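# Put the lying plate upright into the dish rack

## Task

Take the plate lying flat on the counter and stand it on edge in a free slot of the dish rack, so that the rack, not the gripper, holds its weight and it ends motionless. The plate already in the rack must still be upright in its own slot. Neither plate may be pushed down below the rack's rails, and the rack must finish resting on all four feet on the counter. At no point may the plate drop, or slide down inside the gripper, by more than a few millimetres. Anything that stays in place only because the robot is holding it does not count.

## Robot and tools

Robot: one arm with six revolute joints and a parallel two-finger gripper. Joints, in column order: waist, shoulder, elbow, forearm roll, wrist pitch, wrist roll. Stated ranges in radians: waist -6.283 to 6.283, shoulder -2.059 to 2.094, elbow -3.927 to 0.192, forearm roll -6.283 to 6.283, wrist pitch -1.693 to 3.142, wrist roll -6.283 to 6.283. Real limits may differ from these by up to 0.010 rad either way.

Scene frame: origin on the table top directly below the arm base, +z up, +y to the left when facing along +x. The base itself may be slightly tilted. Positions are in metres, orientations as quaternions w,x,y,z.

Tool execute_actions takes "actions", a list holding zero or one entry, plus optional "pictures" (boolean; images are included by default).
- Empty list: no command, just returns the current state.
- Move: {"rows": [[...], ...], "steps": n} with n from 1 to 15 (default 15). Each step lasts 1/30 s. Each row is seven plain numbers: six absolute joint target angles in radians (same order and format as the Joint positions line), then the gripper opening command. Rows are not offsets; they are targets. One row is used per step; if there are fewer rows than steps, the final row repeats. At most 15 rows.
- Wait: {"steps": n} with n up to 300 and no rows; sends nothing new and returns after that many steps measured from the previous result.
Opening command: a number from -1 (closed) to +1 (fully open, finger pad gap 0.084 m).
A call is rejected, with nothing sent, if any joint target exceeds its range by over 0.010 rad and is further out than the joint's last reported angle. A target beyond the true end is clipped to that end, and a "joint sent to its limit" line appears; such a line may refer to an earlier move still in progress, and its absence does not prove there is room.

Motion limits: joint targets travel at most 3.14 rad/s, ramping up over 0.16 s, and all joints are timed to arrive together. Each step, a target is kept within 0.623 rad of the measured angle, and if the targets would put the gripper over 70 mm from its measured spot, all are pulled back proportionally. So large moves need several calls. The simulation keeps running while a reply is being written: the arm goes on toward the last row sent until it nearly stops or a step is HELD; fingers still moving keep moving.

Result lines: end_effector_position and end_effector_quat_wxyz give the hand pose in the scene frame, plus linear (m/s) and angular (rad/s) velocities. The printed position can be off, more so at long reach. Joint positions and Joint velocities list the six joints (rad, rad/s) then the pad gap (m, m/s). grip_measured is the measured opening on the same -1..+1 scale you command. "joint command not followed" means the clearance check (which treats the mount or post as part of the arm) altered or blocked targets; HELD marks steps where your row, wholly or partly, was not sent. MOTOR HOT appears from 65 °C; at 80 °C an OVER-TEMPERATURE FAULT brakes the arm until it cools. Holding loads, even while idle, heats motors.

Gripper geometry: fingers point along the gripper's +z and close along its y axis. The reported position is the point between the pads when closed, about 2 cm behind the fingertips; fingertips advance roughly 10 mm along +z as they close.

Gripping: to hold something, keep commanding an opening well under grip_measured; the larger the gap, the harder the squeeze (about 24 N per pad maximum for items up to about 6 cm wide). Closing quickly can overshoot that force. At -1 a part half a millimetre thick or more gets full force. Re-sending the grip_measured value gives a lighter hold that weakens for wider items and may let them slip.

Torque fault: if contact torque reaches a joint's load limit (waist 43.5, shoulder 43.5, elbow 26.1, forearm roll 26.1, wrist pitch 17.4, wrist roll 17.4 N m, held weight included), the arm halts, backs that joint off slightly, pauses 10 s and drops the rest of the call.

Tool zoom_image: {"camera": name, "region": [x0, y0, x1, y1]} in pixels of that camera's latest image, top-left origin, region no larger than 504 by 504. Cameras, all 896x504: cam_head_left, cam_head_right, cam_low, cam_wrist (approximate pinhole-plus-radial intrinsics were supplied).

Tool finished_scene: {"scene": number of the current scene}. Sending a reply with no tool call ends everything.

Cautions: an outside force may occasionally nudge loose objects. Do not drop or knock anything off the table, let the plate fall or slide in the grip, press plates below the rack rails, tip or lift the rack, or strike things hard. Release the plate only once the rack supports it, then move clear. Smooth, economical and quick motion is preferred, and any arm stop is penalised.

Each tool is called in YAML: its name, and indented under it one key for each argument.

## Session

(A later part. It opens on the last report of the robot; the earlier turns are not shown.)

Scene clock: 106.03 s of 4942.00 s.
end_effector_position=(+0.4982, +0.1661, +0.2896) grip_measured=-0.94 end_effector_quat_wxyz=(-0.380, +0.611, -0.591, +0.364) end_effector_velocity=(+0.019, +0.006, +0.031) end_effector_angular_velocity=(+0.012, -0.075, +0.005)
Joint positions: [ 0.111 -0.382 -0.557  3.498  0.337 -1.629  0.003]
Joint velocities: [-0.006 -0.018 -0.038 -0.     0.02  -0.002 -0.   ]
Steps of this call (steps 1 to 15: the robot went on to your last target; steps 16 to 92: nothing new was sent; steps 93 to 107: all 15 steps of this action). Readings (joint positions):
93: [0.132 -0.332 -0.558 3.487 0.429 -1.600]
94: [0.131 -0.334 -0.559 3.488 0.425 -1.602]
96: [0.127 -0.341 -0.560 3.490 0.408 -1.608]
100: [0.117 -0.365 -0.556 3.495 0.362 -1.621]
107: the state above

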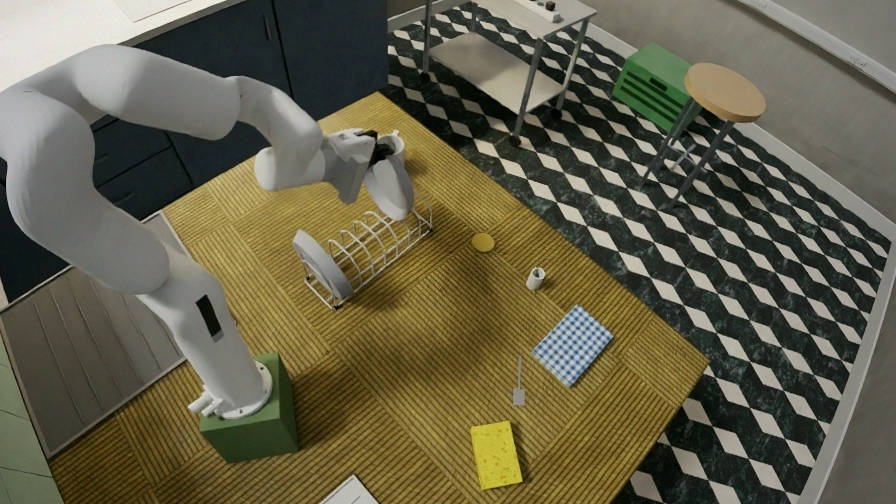

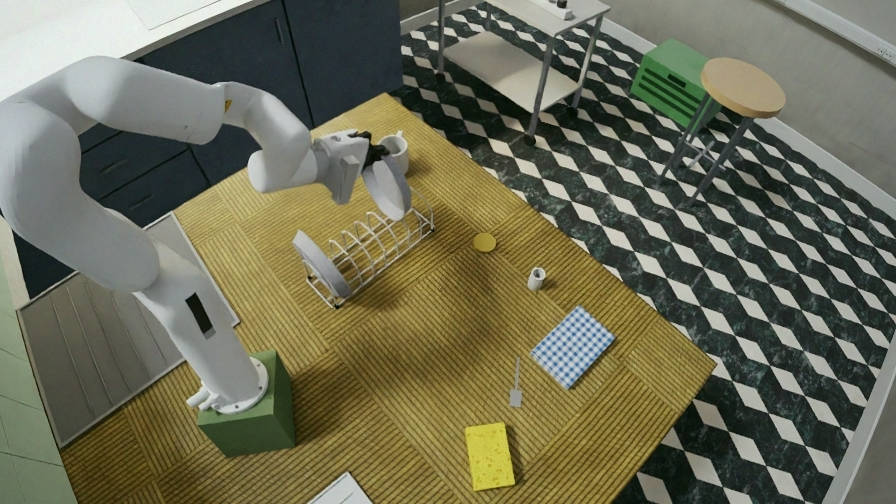

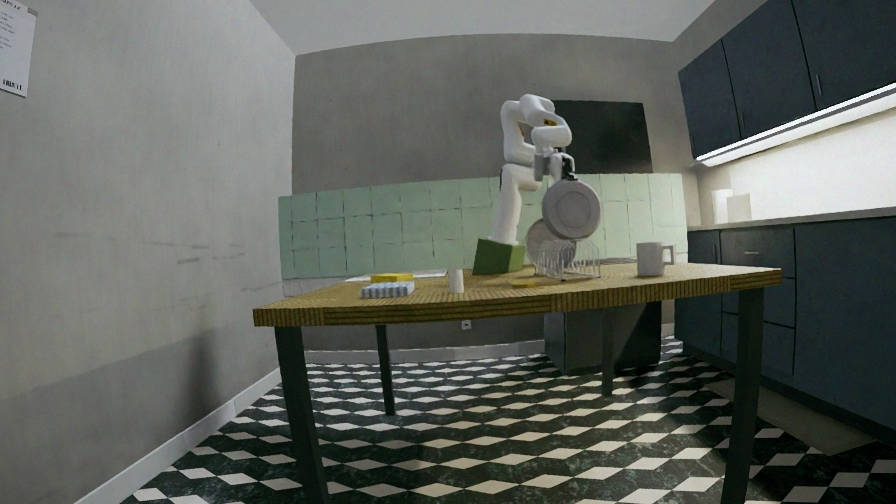

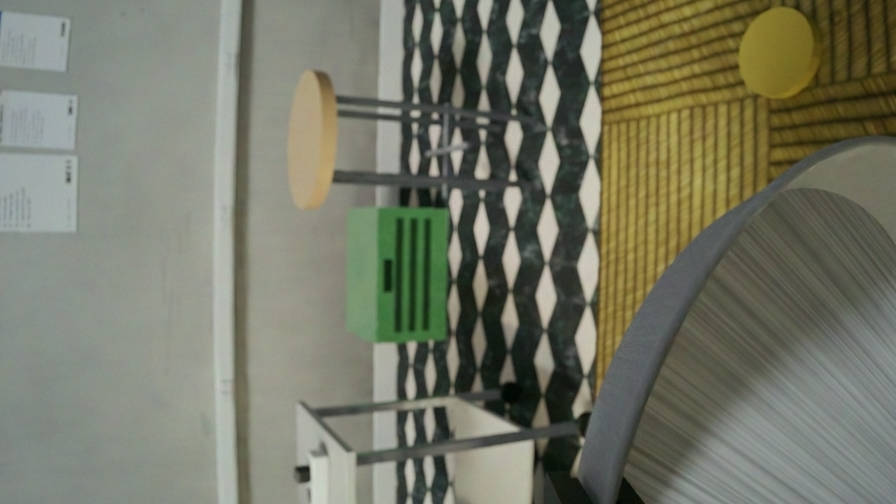

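execute_actions:
  actions:
    - {"rows":[[0.110,-0.386,-0.57,3.498,0.335,-1.629,-1],[0.110,-0.383,-0.577,3.498,0.333,-1.629,-1],[0.109,-0.376,-0.584,3.497,0.333,-1.629,-1],[0.108,-0.368,-0.591,3.496,0.334,-1.628,-1],[0.107,-0.36,-0.598,3.495,0.335,-1.627,-1],[0.106,-0.352,-0.604,3.494,0.337,-1.626,-1],[0.105,-0.344,-0.609,3.492,0.34,-1.625,-1],[0.105,-0.336,-0.610,3.49,0.343,-1.624,-1]],"steps":15}
  pictures: false

execute_actions:
  actions:
    - {"rows":[[0.107,-0.332,-0.608,3.489,0.349,-1.622,-1],[0.109,-0.328,-0.606,3.488,0.355,-1.62,-1],[0.111,-0.324,-0.604,3.487,0.361,-1.618,-1],[0.113,-0.32,-0.602,3.486,0.367,-1.616,-1],[0.115,-0.316,-0.60,3.485,0.373,-1.614,-1],[0.117,-0.311,-0.598,3.484,0.38,-1.611,-1]],"steps":15}

zoom_image:
  camera: "cam_head_right"
  region: [330,130,450,270]

Scene clock: 111.77 s of 4942.00 s.
end_effector_position=(+0.5151, +0.1680, +0.2945) grip_measured=-0.94 end_effector_quat_wxyz=(-0.384, +0.608, -0.589, +0.368) end_effector_velocity=(+0.001, +0.001, +0.004) end_effector_angular_velocity=(+0.003, -0.007, +0.002)
Joint positions: [ 0.105 -0.336 -0.61   3.49   0.343 -1.624  0.003]
Joint velocities: [ 0.001 -0.005 -0.003  0.    -0.     0.     0.   ]
Steps of this call (steps 1 to 15: the robot went on to your last target; steps 16 to 100: nothing new was sent; then 1.90 s passed at rest; steps 101 to 115: all 15 steps of this action). Readings (joint positions):
101: [0.110 -0.386 -0.563 3.498 0.340 -1.629]
102: [0.110 -0.386 -0.565 3.498 0.338 -1.629]
104: [0.110 -0.382 -0.575 3.498 0.334 -1.629]
108: [0.106 -0.355 -0.602 3.494 0.337 -1.626]
115: the state above

Scene clock: 112.27 s of 4942.00 s.
end_effector_position=(+0.5147, +0.1686, +0.2832) grip_measured=-0.94 end_effector_quat_wxyz=(-0.385, +0.608, -0.589, +0.368) end_effector_velocity=(+0.000, +0.000, +0.001) end_effector_angular_velocity=(+0.001, -0.003, +0.001)
Joint positions: [ 0.117 -0.311 -0.598  3.484  0.38  -1.611  0.003]
Joint velocities: [ 0.    -0.002 -0.    -0.     0.001  0.     0.   ]
Steps of this call (steps 1 to 15: all 15 steps of this action). Readings (joint positions):
1: [0.105 -0.336 -0.610 3.490 0.343 -1.624]
2: [0.106 -0.335 -0.610 3.490 0.345 -1.623]
4: [0.109 -0.330 -0.607 3.488 0.354 -1.620]
8: [0.116 -0.314 -0.599 3.485 0.376 -1.613]
15: the state above

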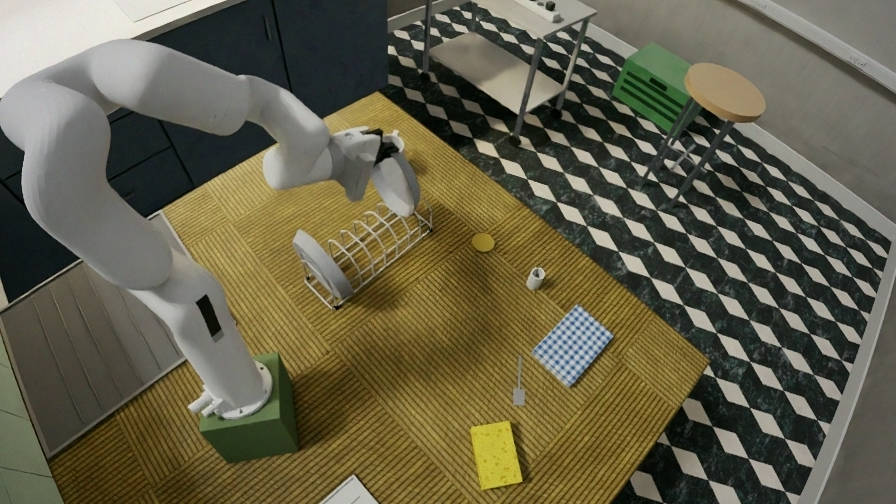

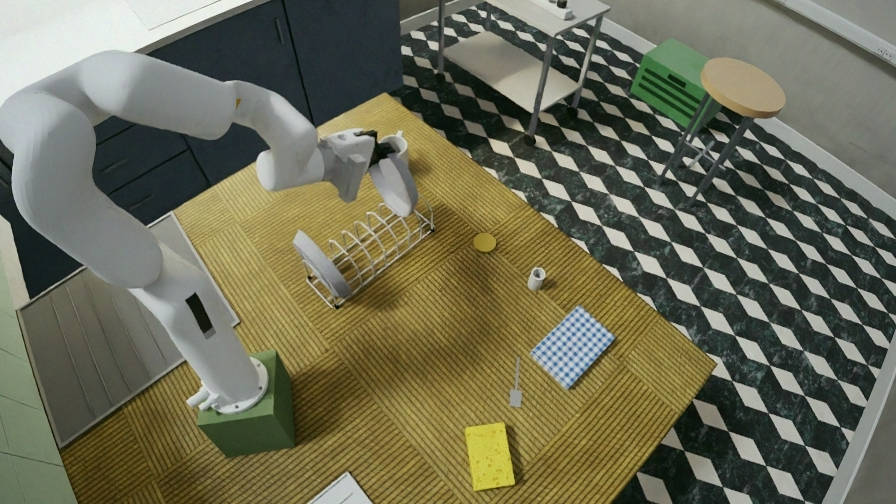

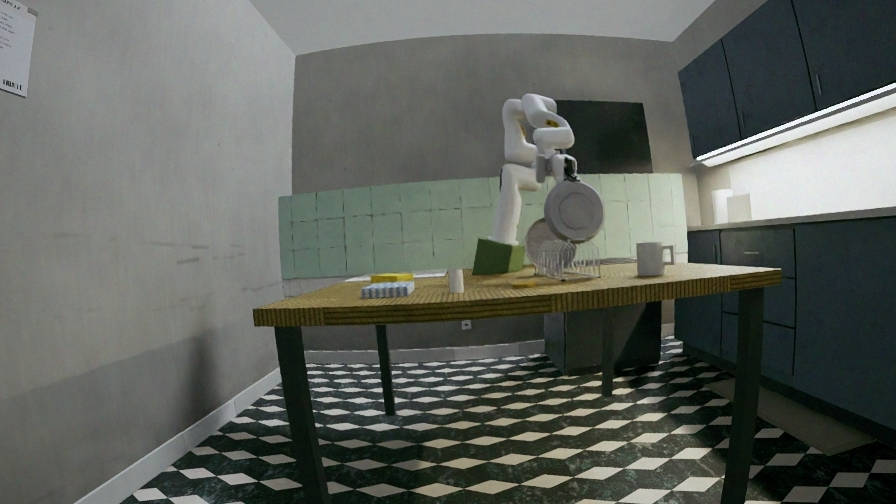

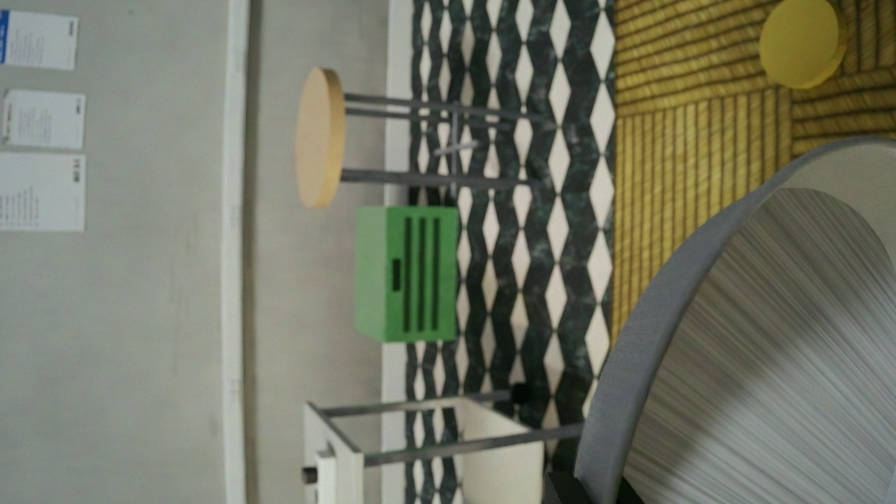

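Region (330, 130, 450, 270) of cam_head_right's 896x504 image, scaled by 3.600, with more detail than that image has; it fills the left 432 columns of this view, and the rest is white.

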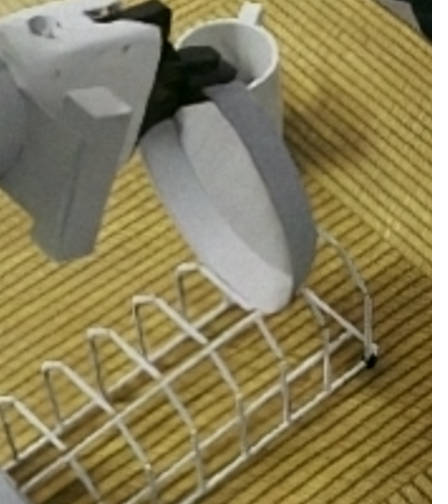

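execute_actions:
  actions:
    - {"rows":[[0.12,-0.303,-0.595,3.483,0.39,-1.608,-1],[0.122,-0.295,-0.593,3.481,0.4,-1.605,-1],[0.125,-0.287,-0.59,3.48,0.41,-1.601,-1],[0.127,-0.278,-0.588,3.479,0.42,-1.598,-1],[0.13,-0.27,-0.585,3.477,0.43,-1.595,-1],[0.133,-0.262,-0.583,3.476,0.44,-1.592,-1],[0.135,-0.253,-0.581,3.475,0.45,-1.588,-1],[0.138,-0.245,-0.579,3.473,0.46,-1.585,-1],[0.14,-0.236,-0.577,3.472,0.47,-1.582,-1],[0.143,-0.228,-0.575,3.471,0.48,-1.578,-1],[0.145,-0.22,-0.573,3.469,0.49,-1.575,-1],[0.148,-0.211,-0.571,3.468,0.501,-1.572,-1]],"steps":15}

zoom_image:
  camera: "cam_head_right"
  region: [330,130,450,270]

zoom_image:
  camera: "cam_low"
  region: [510,170,630,290]

Scene clock: 116.37 s of 4942.00 s.
end_effector_position=(+0.5129, +0.1665, +0.2431) grip_measured=-0.94 end_effector_quat_wxyz=(-0.381, +0.611, -0.590, +0.367) end_effector_velocity=(-0.009, -0.005, -0.036) end_effector_angular_velocity=(-0.008, +0.026, -0.002)
Joint positions: [ 0.147 -0.213 -0.571  3.468  0.497 -1.573  0.003]
Joint velocities: [ 0.021  0.072  0.032 -0.009  0.078  0.026 -0.   ]
Steps of this call (steps 1 to 15: the robot went on to your last target; steps 16 to 100: nothing new was sent; then 0.27 s passed at rest; steps 101 to 115: all 15 steps of this action). Readings (joint positions):
101: [0.117 -0.311 -0.598 3.484 0.380 -1.611]
102: [0.118 -0.309 -0.598 3.484 0.383 -1.610]
104: [0.121 -0.298 -0.595 3.482 0.398 -1.605]
108: [0.132 -0.265 -0.583 3.477 0.436 -1.593]
115: the state above

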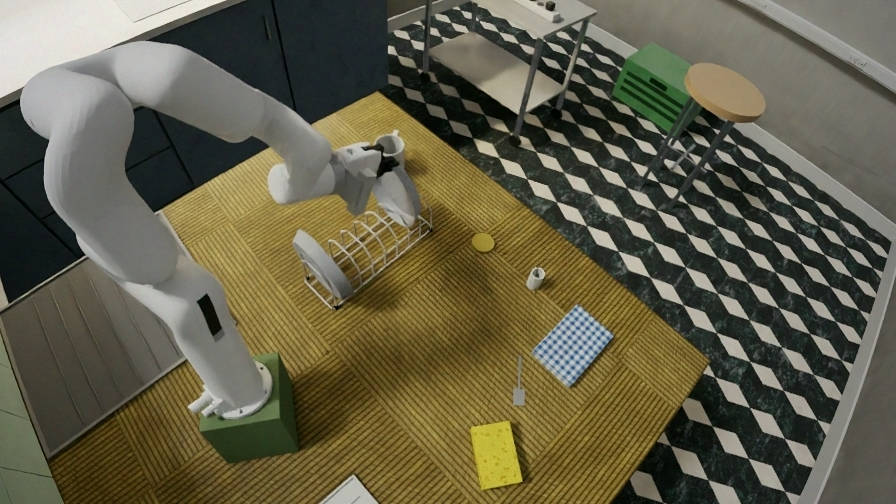

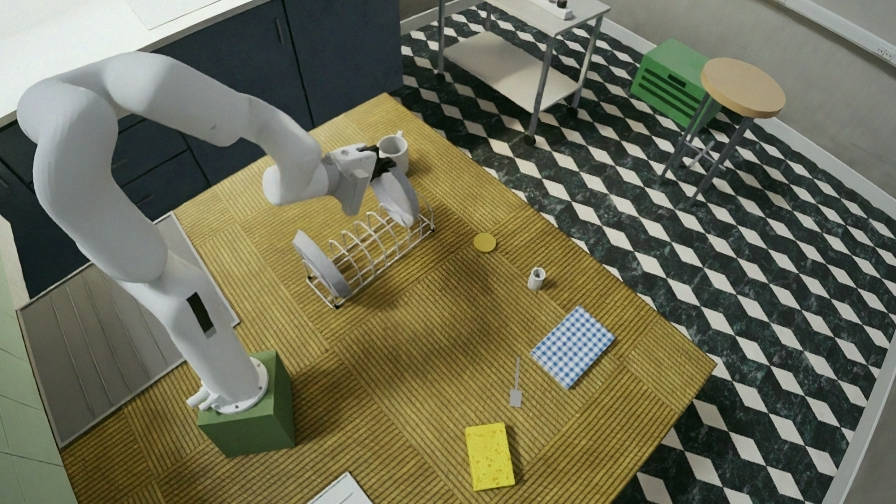

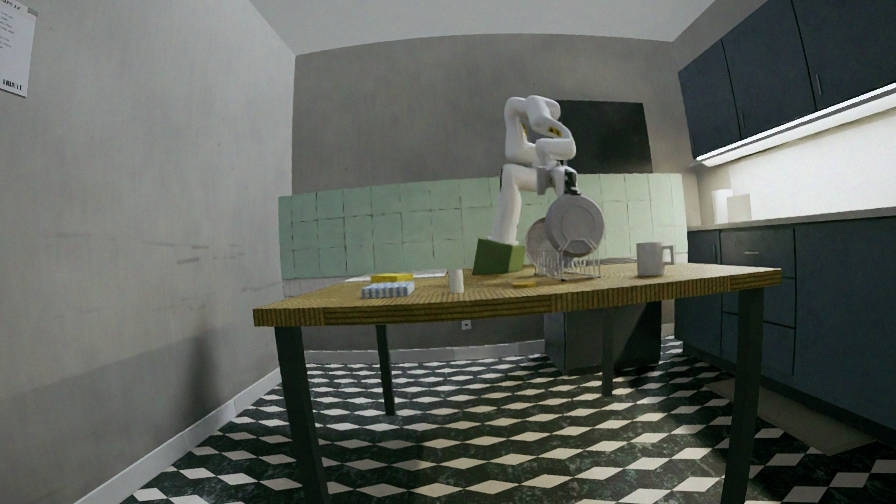

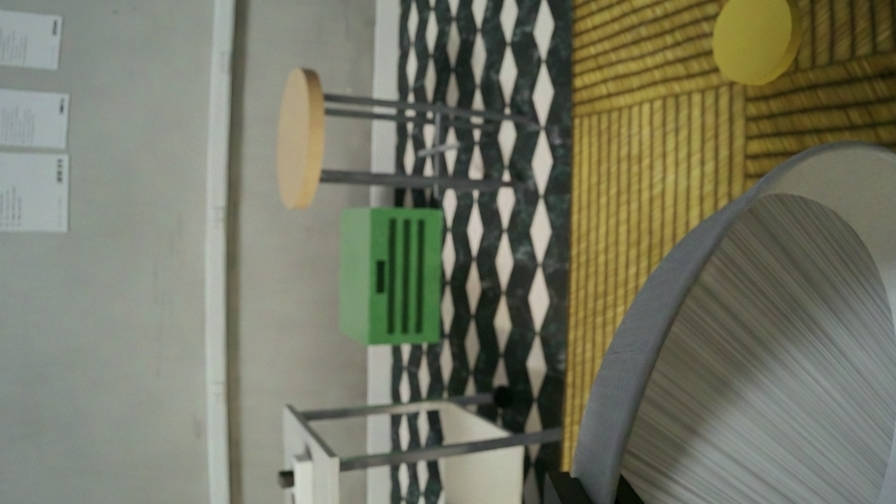

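Region (330, 130, 450, 270) of cam_head_right's 896x504 image, scaled by 3.600, with more detail than that image has; it fills the left 432 columns of this view, and the rest is white.

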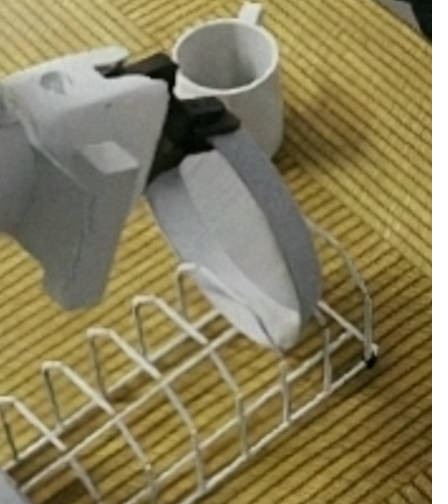

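Region (510, 170, 630, 290) of cam_low's 896x504 image, scaled by 4.200, with more detail than that image has.

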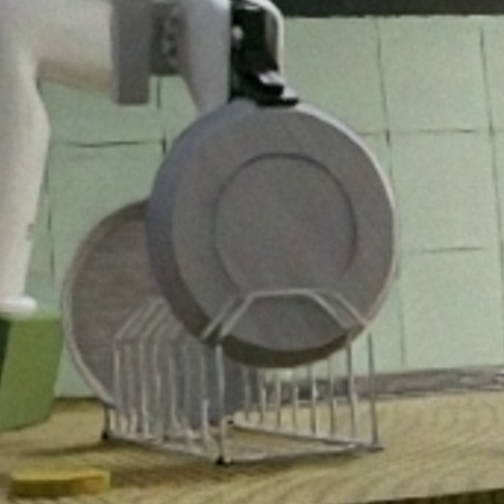

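execute_actions:
  actions:
    - {"rows":[[0.151,-0.2,-0.57,3.467,0.514,-1.568,-1],[0.153,-0.189,-0.569,3.466,0.527,-1.564,-1],[0.156,-0.178,-0.568,3.465,0.539,-1.56,-1],[0.159,-0.167,-0.567,3.464,0.551,-1.557,-1],[0.162,-0.156,-0.566,3.464,0.563,-1.553,-1],[0.164,-0.145,-0.565,3.463,0.575,-1.549,-1],[0.167,-0.134,-0.564,3.462,0.588,-1.545,-1],[0.17,-0.123,-0.563,3.461,0.6,-1.542,-1],[0.172,-0.113,-0.562,3.46,0.612,-1.538,-1],[0.174,-0.105,-0.562,3.459,0.621,-1.535,-1],[0.176,-0.098,-0.561,3.459,0.629,-1.533,-1]],"steps":15}
  pictures: false

execute_actions:
  actions:
    - {"steps":6}

zoom_image:
  camera: "cam_low"
  region: [510,170,630,290]

Scene clock: 120.00 s of 4942.00 s.
end_effector_position=(+0.5132, +0.1644, +0.2054) grip_measured=-0.94 end_effector_quat_wxyz=(-0.381, +0.609, -0.590, +0.368) end_effector_velocity=(+0.008, +0.002, +0.005) end_effector_angular_velocity=(+0.009, -0.029, -0.000)
Joint positions: [ 0.176 -0.098 -0.56   3.459  0.627 -1.533  0.003]
Joint velocities: [ 0.002  0.011 -0.011 -0.     0.03   0.008  0.   ]
Steps of this call (steps 1 to 15: the robot went on to your last target; steps 16 to 94: nothing new was sent; steps 95 to 109: all 15 steps of this action). Readings (joint positions):
95: [0.148 -0.211 -0.571 3.468 0.501 -1.572]
96: [0.149 -0.209 -0.571 3.468 0.505 -1.571]
98: [0.152 -0.194 -0.572 3.466 0.524 -1.565]
102: [0.163 -0.150 -0.566 3.463 0.570 -1.551]
109: the state above

Scene clock: 120.20 s of 4942.00 s.
end_effector_position=(+0.5142, +0.1648, +0.2067) grip_measured=-0.94 end_effector_quat_wxyz=(-0.383, +0.608, -0.590, +0.369) end_effector_velocity=(-0.000, -0.000, -0.000) end_effector_angular_velocity=(+0.000, -0.000, -0.000)
Joint positions: [ 0.176 -0.098 -0.561  3.459  0.629 -1.533  0.003]
Joint velocities: [ 0.001  0.     0.001  0.001  0.002  0.    -0.   ]
Steps of this call (steps 1 to 6: the robot went on to your last target). Readings (joint positions):
1: [0.176 -0.097 -0.560 3.459 0.628 -1.533]
2: [0.176 -0.098 -0.560 3.459 0.628 -1.533]
4: [0.176 -0.098 -0.561 3.459 0.629 -1.533]
6: the state above

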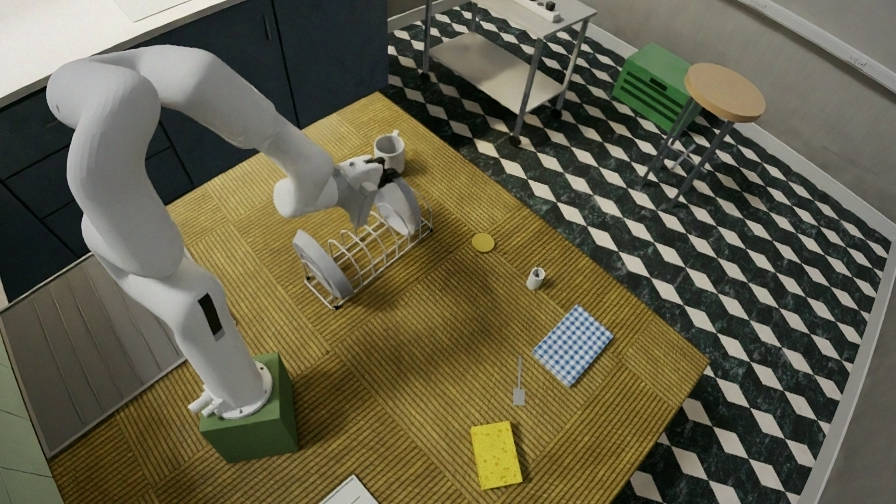

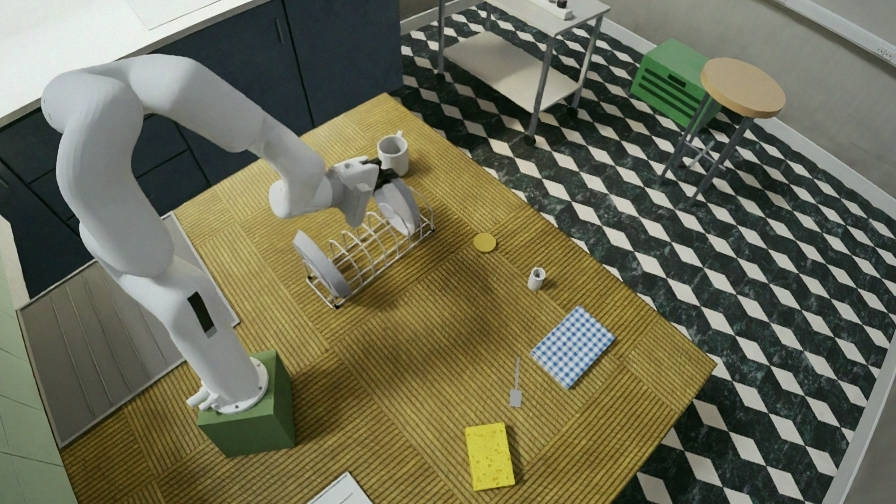

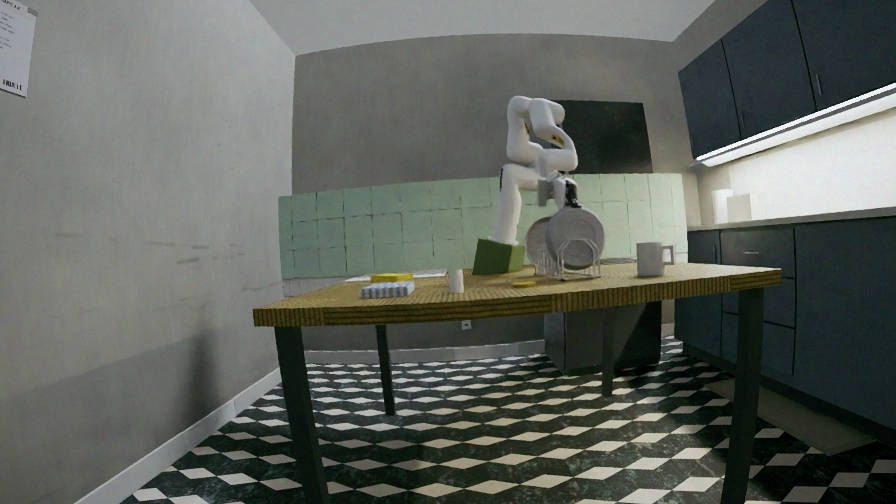

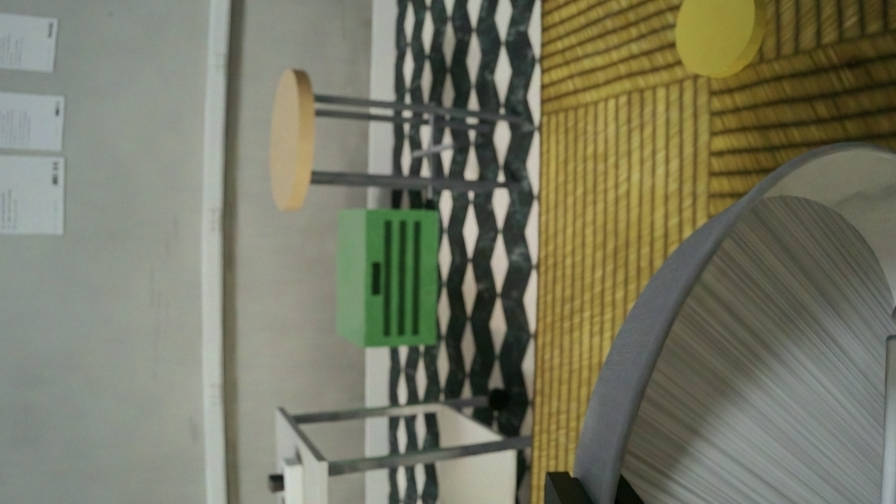

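Region (510, 170, 630, 290) of cam_low's 896x504 image, scaled by 4.200, with more detail than that image has.

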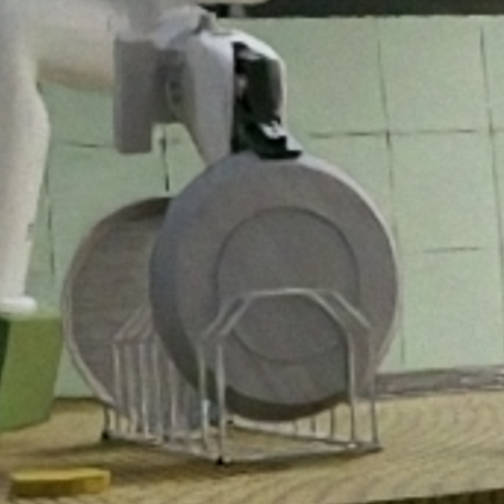

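execute_actions:
  actions:
    - {"rows":[[0.177,-0.095,-0.561,3.459,0.632,-1.532,-1],[0.178,-0.092,-0.561,3.459,0.635,-1.531,-1],[0.179,-0.089,-0.561,3.458,0.638,-1.53,-1],[0.18,-0.086,-0.561,3.458,0.642,-1.529,-1],[0.181,-0.083,-0.561,3.458,0.645,-1.528,-1],[0.182,-0.08,-0.561,3.458,0.648,-1.527,-1],[0.182,-0.077,-0.561,3.458,0.651,-1.526,-1],[0.183,-0.074,-0.561,3.457,0.655,-1.525,-1],[0.184,-0.071,-0.561,3.457,0.658,-1.524,-1],[0.185,-0.068,-0.561,3.457,0.661,-1.523,-1]],"steps":15}
  pictures: false

execute_actions:
  actions:
    - {"steps":6}

zoom_image:
  camera: "cam_low"
  region: [510,170,630,290]

Scene clock: 123.03 s of 4942.00 s.
end_effector_position=(+0.5138, +0.1652, +0.1970) grip_measured=-0.93 end_effector_quat_wxyz=(-0.383, +0.608, -0.589, +0.368) end_effector_velocity=(-0.000, +0.001, -0.001) end_effector_angular_velocity=(+0.002, -0.000, +0.001)
Joint positions: [ 0.185 -0.068 -0.56   3.457  0.661 -1.523  0.003]
Joint velocities: [ 0.003  0.003 -0.    -0.     0.003  0.003  0.   ]
Steps of this call (steps 1 to 15: the robot went on to your last target; steps 16 to 70: nothing new was sent; steps 71 to 85: all 15 steps of this action). Readings (joint positions):
71: [0.176 -0.098 -0.561 3.459 0.629 -1.533]
72: [0.176 -0.097 -0.561 3.459 0.630 -1.533]
74: [0.178 -0.093 -0.561 3.459 0.635 -1.531]
78: [0.180 -0.082 -0.562 3.458 0.649 -1.528]
85: the state above

Scene clock: 123.23 s of 4942.00 s.
end_effector_position=(+0.5139, +0.1655, +0.1971) grip_measured=-0.93 end_effector_quat_wxyz=(-0.384, +0.608, -0.589, +0.368) end_effector_velocity=(+0.000, +0.001, +0.000) end_effector_angular_velocity=(-0.000, -0.001, +0.003)
Joint positions: [ 0.185 -0.068 -0.561  3.457  0.661 -1.523  0.003]
Joint velocities: [ 0.001  0.    -0.    -0.002  0.001  0.     0.   ]
Steps of this call (steps 1 to 6: the robot went on to your last target). Readings (joint positions):
1: [0.185 -0.068 -0.560 3.457 0.661 -1.523]
2: [0.185 -0.068 -0.560 3.457 0.661 -1.523]
4: [0.185 -0.068 -0.560 3.457 0.661 -1.523]
6: the state above

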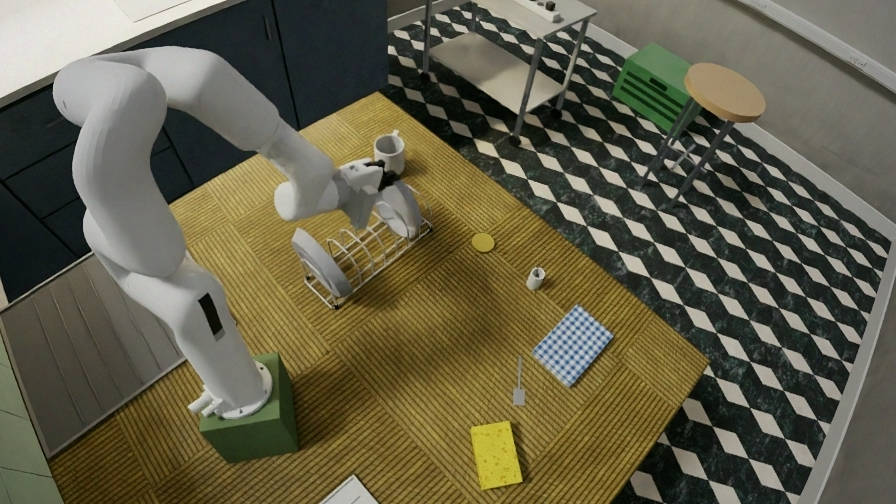

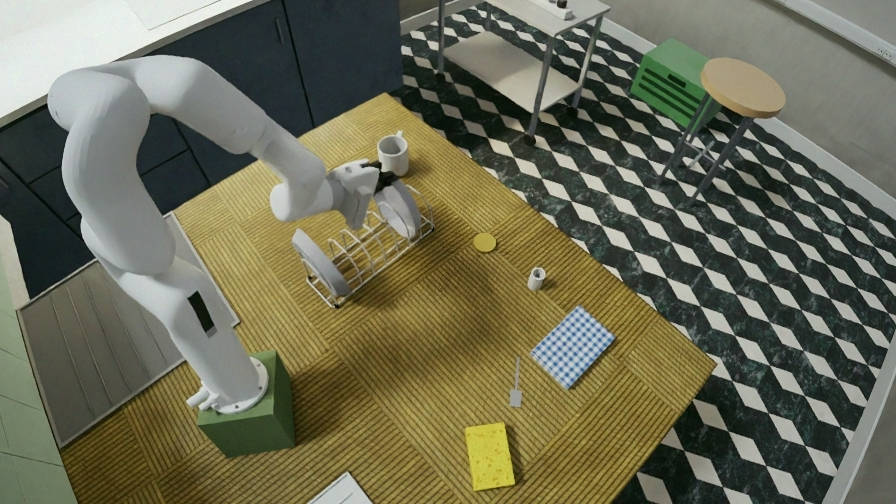

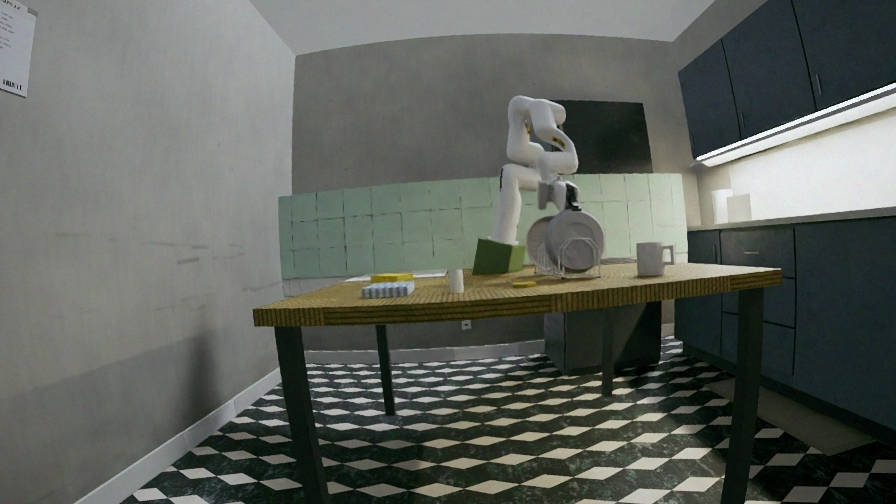

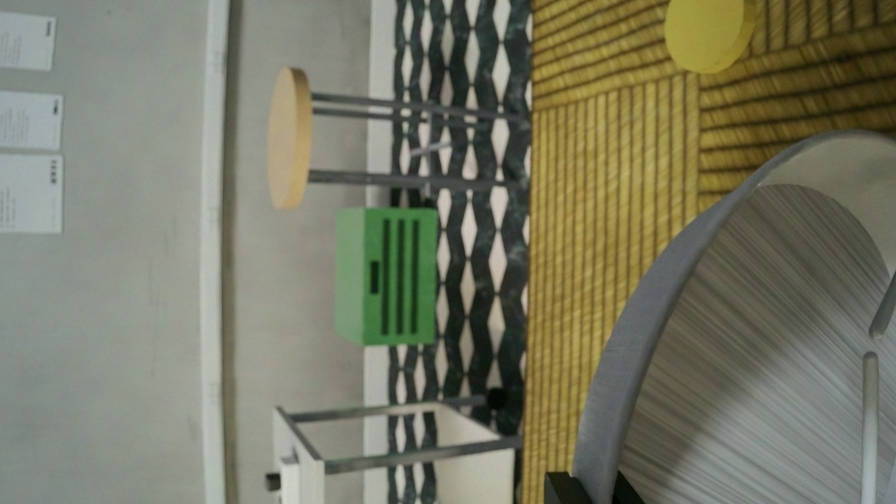

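Region (510, 170, 630, 290) of cam_low's 896x504 image, scaled by 4.200, with more detail than that image has.

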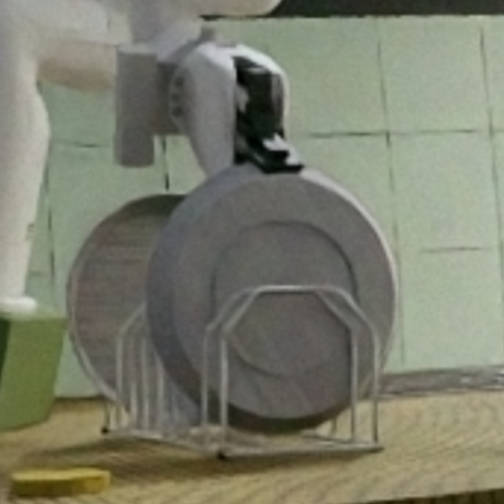

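execute_actions:
  actions:
    - {"rows":[[0.183,-0.068,-0.561,3.457,0.661,-1.523,-1],[0.181,-0.068,-0.561,3.457,0.661,-1.523,-1],[0.179,-0.068,-0.561,3.457,0.661,-1.523,-1],[0.177,-0.068,-0.561,3.457,0.661,-1.523,-1],[0.175,-0.068,-0.561,3.457,0.661,-1.523,-1],[0.173,-0.067,-0.561,3.457,0.662,-1.523,-1],[0.171,-0.066,-0.561,3.457,0.663,-1.523,-1]],"steps":15}

zoom_image:
  camera: "cam_low"
  region: [510,170,630,290]

Scene clock: 126.40 s of 4942.00 s.
end_effector_position=(+0.5161, +0.1590, +0.1982) grip_measured=-0.94 end_effector_quat_wxyz=(-0.382, +0.604, -0.592, +0.373) end_effector_velocity=(-0.000, -0.001, -0.000) end_effector_angular_velocity=(+0.000, -0.000, -0.003)
Joint positions: [ 0.172 -0.066 -0.561  3.457  0.663 -1.523  0.003]
Joint velocities: [-0.002 -0.     0.001  0.002  0.001 -0.    -0.   ]
Steps of this call (steps 1 to 15: the robot went on to your last target; steps 16 to 80: nothing new was sent; steps 81 to 95: all 15 steps of this action). Readings (joint positions):
81: [0.185 -0.068 -0.561 3.457 0.661 -1.523]
82: [0.184 -0.068 -0.561 3.457 0.661 -1.523]
84: [0.182 -0.068 -0.561 3.457 0.661 -1.523]
88: [0.174 -0.067 -0.561 3.457 0.662 -1.523]
95: the state above

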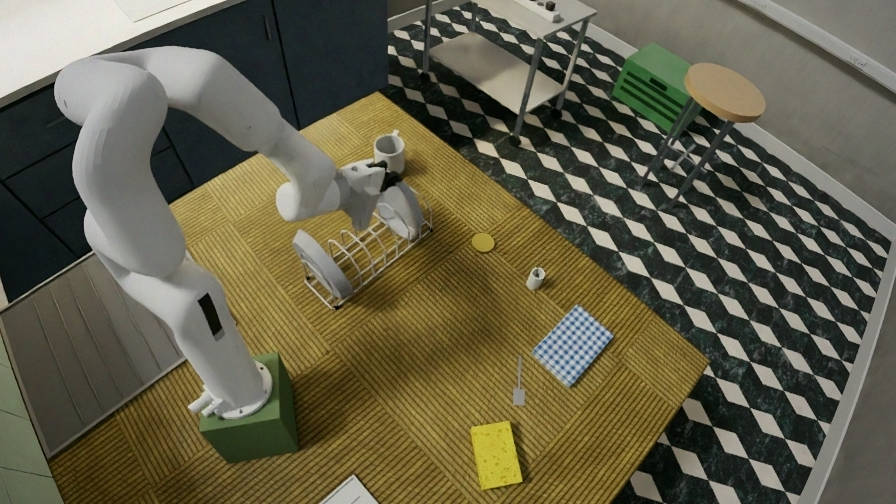

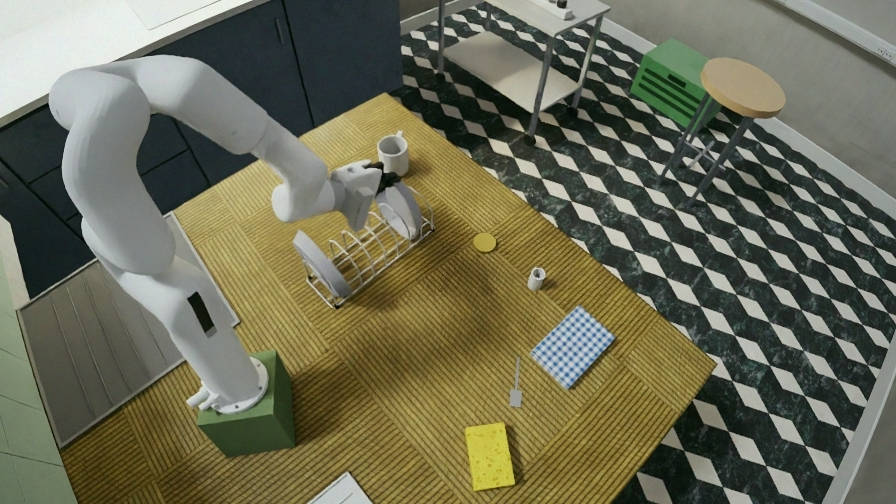

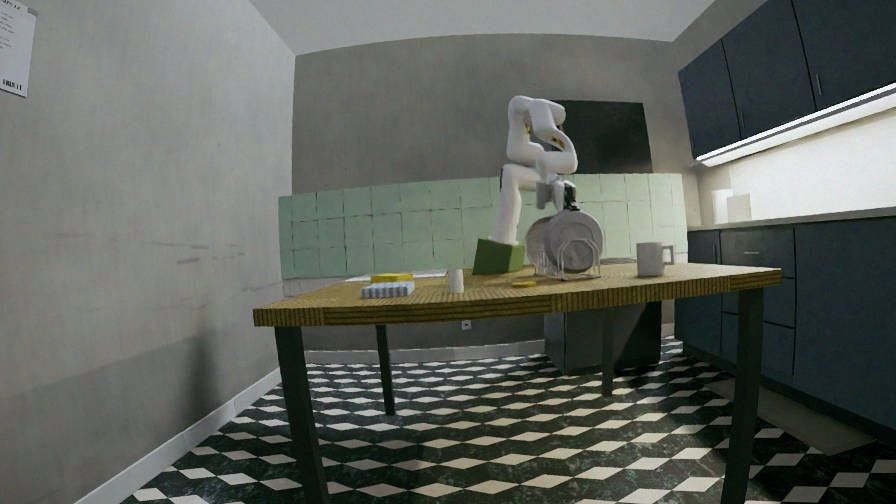

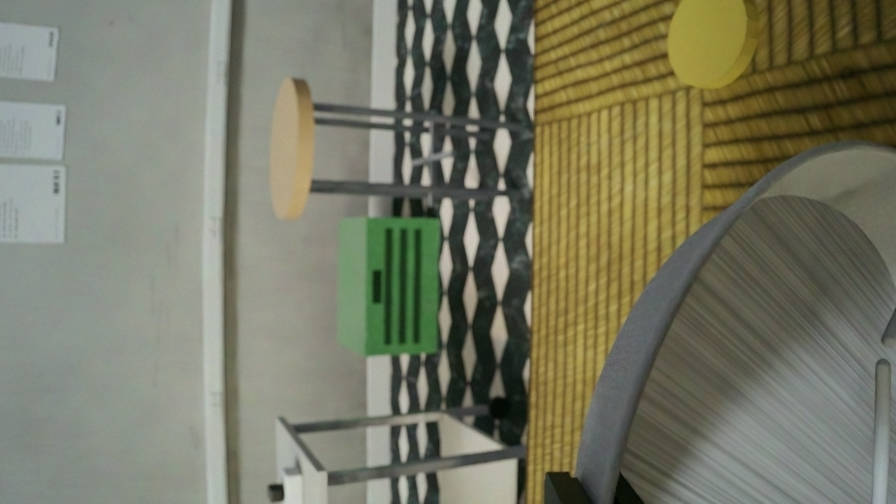

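Region (510, 170, 630, 290) of cam_low's 896x504 image, scaled by 4.200, with more detail than that image has.

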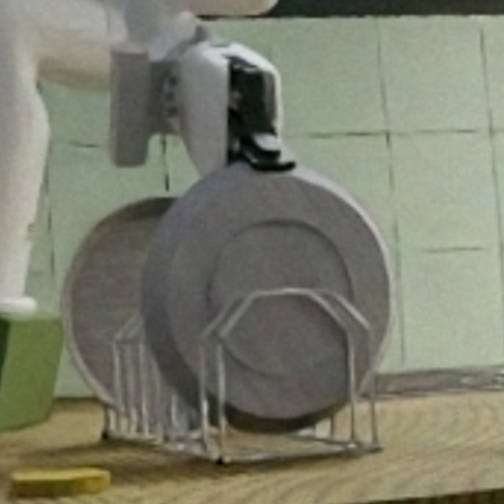

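execute_actions:
  actions:
    - {"rows":[[0.169,-0.065,-0.561,3.457,0.664,-1.523,-1],[0.167,-0.064,-0.56,3.457,0.666,-1.523,-1],[0.165,-0.063,-0.56,3.457,0.667,-1.523,-1],[0.164,-0.061,-0.559,3.457,0.67,-1.523,-1],[0.164,-0.059,-0.559,3.457,0.672,-1.523,-1],[0.164,-0.057,-0.558,3.457,0.675,-1.523,-1],[0.164,-0.055,-0.558,3.457,0.677,-1.523,-1]],"steps":15}

zoom_image:
  camera: "cam_low"
  region: [520,220,620,290]

Scene clock: 129.40 s of 4942.00 s.
end_effector_position=(+0.5168, +0.1533, +0.1955) grip_measured=-0.94 end_effector_quat_wxyz=(-0.380, +0.602, -0.593, +0.377) end_effector_velocity=(-0.000, -0.000, -0.000) end_effector_angular_velocity=(-0.000, +0.000, -0.000)
Joint positions: [ 0.164 -0.055 -0.558  3.457  0.677 -1.523  0.003]
Joint velocities: [-0.  0.  0. -0. -0. -0.  0.]
Steps of this call (steps 1 to 15: the robot went on to your last target; steps 16 to 75: nothing new was sent; steps 76 to 90: all 15 steps of this action). Readings (joint positions):
76: [0.171 -0.066 -0.561 3.457 0.663 -1.523]
77: [0.170 -0.066 -0.561 3.457 0.663 -1.523]
79: [0.168 -0.064 -0.561 3.457 0.666 -1.523]
83: [0.164 -0.058 -0.560 3.457 0.675 -1.523]
90: the state above

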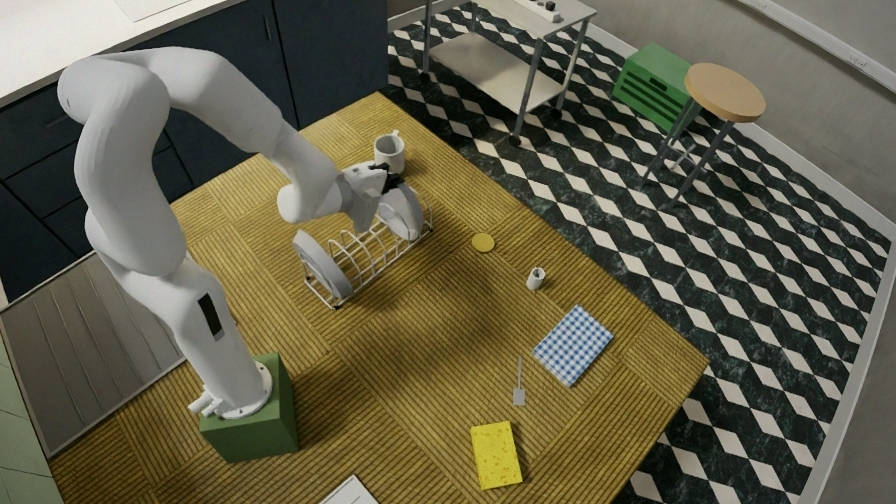

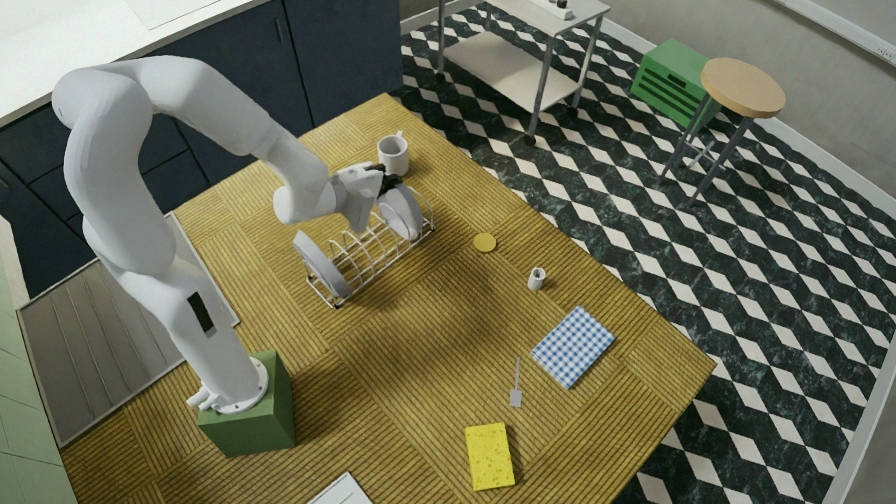

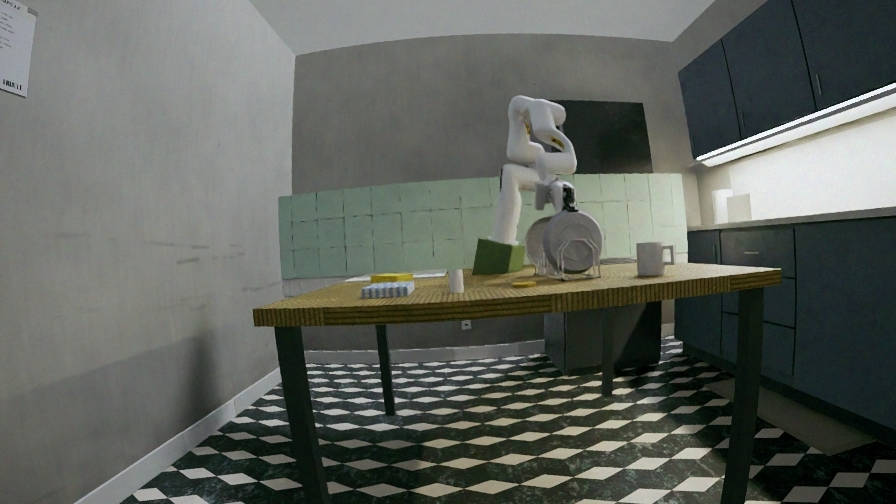

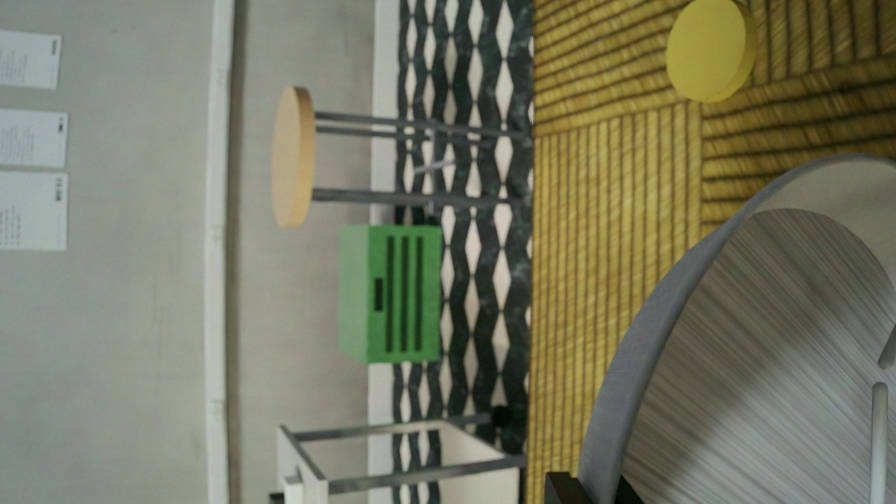

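Region (520, 220, 620, 290) of cam_low's 896x504 image, scaled by 5.040, with more detail than that image has; it fills the top 353 rows of this view, and the rest is white.

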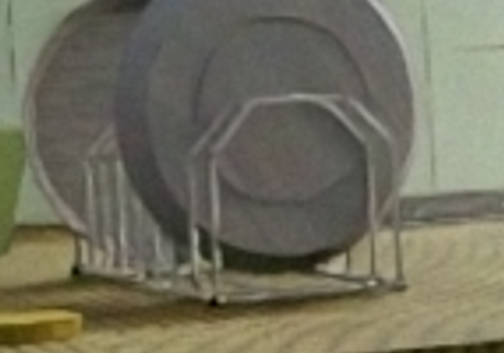

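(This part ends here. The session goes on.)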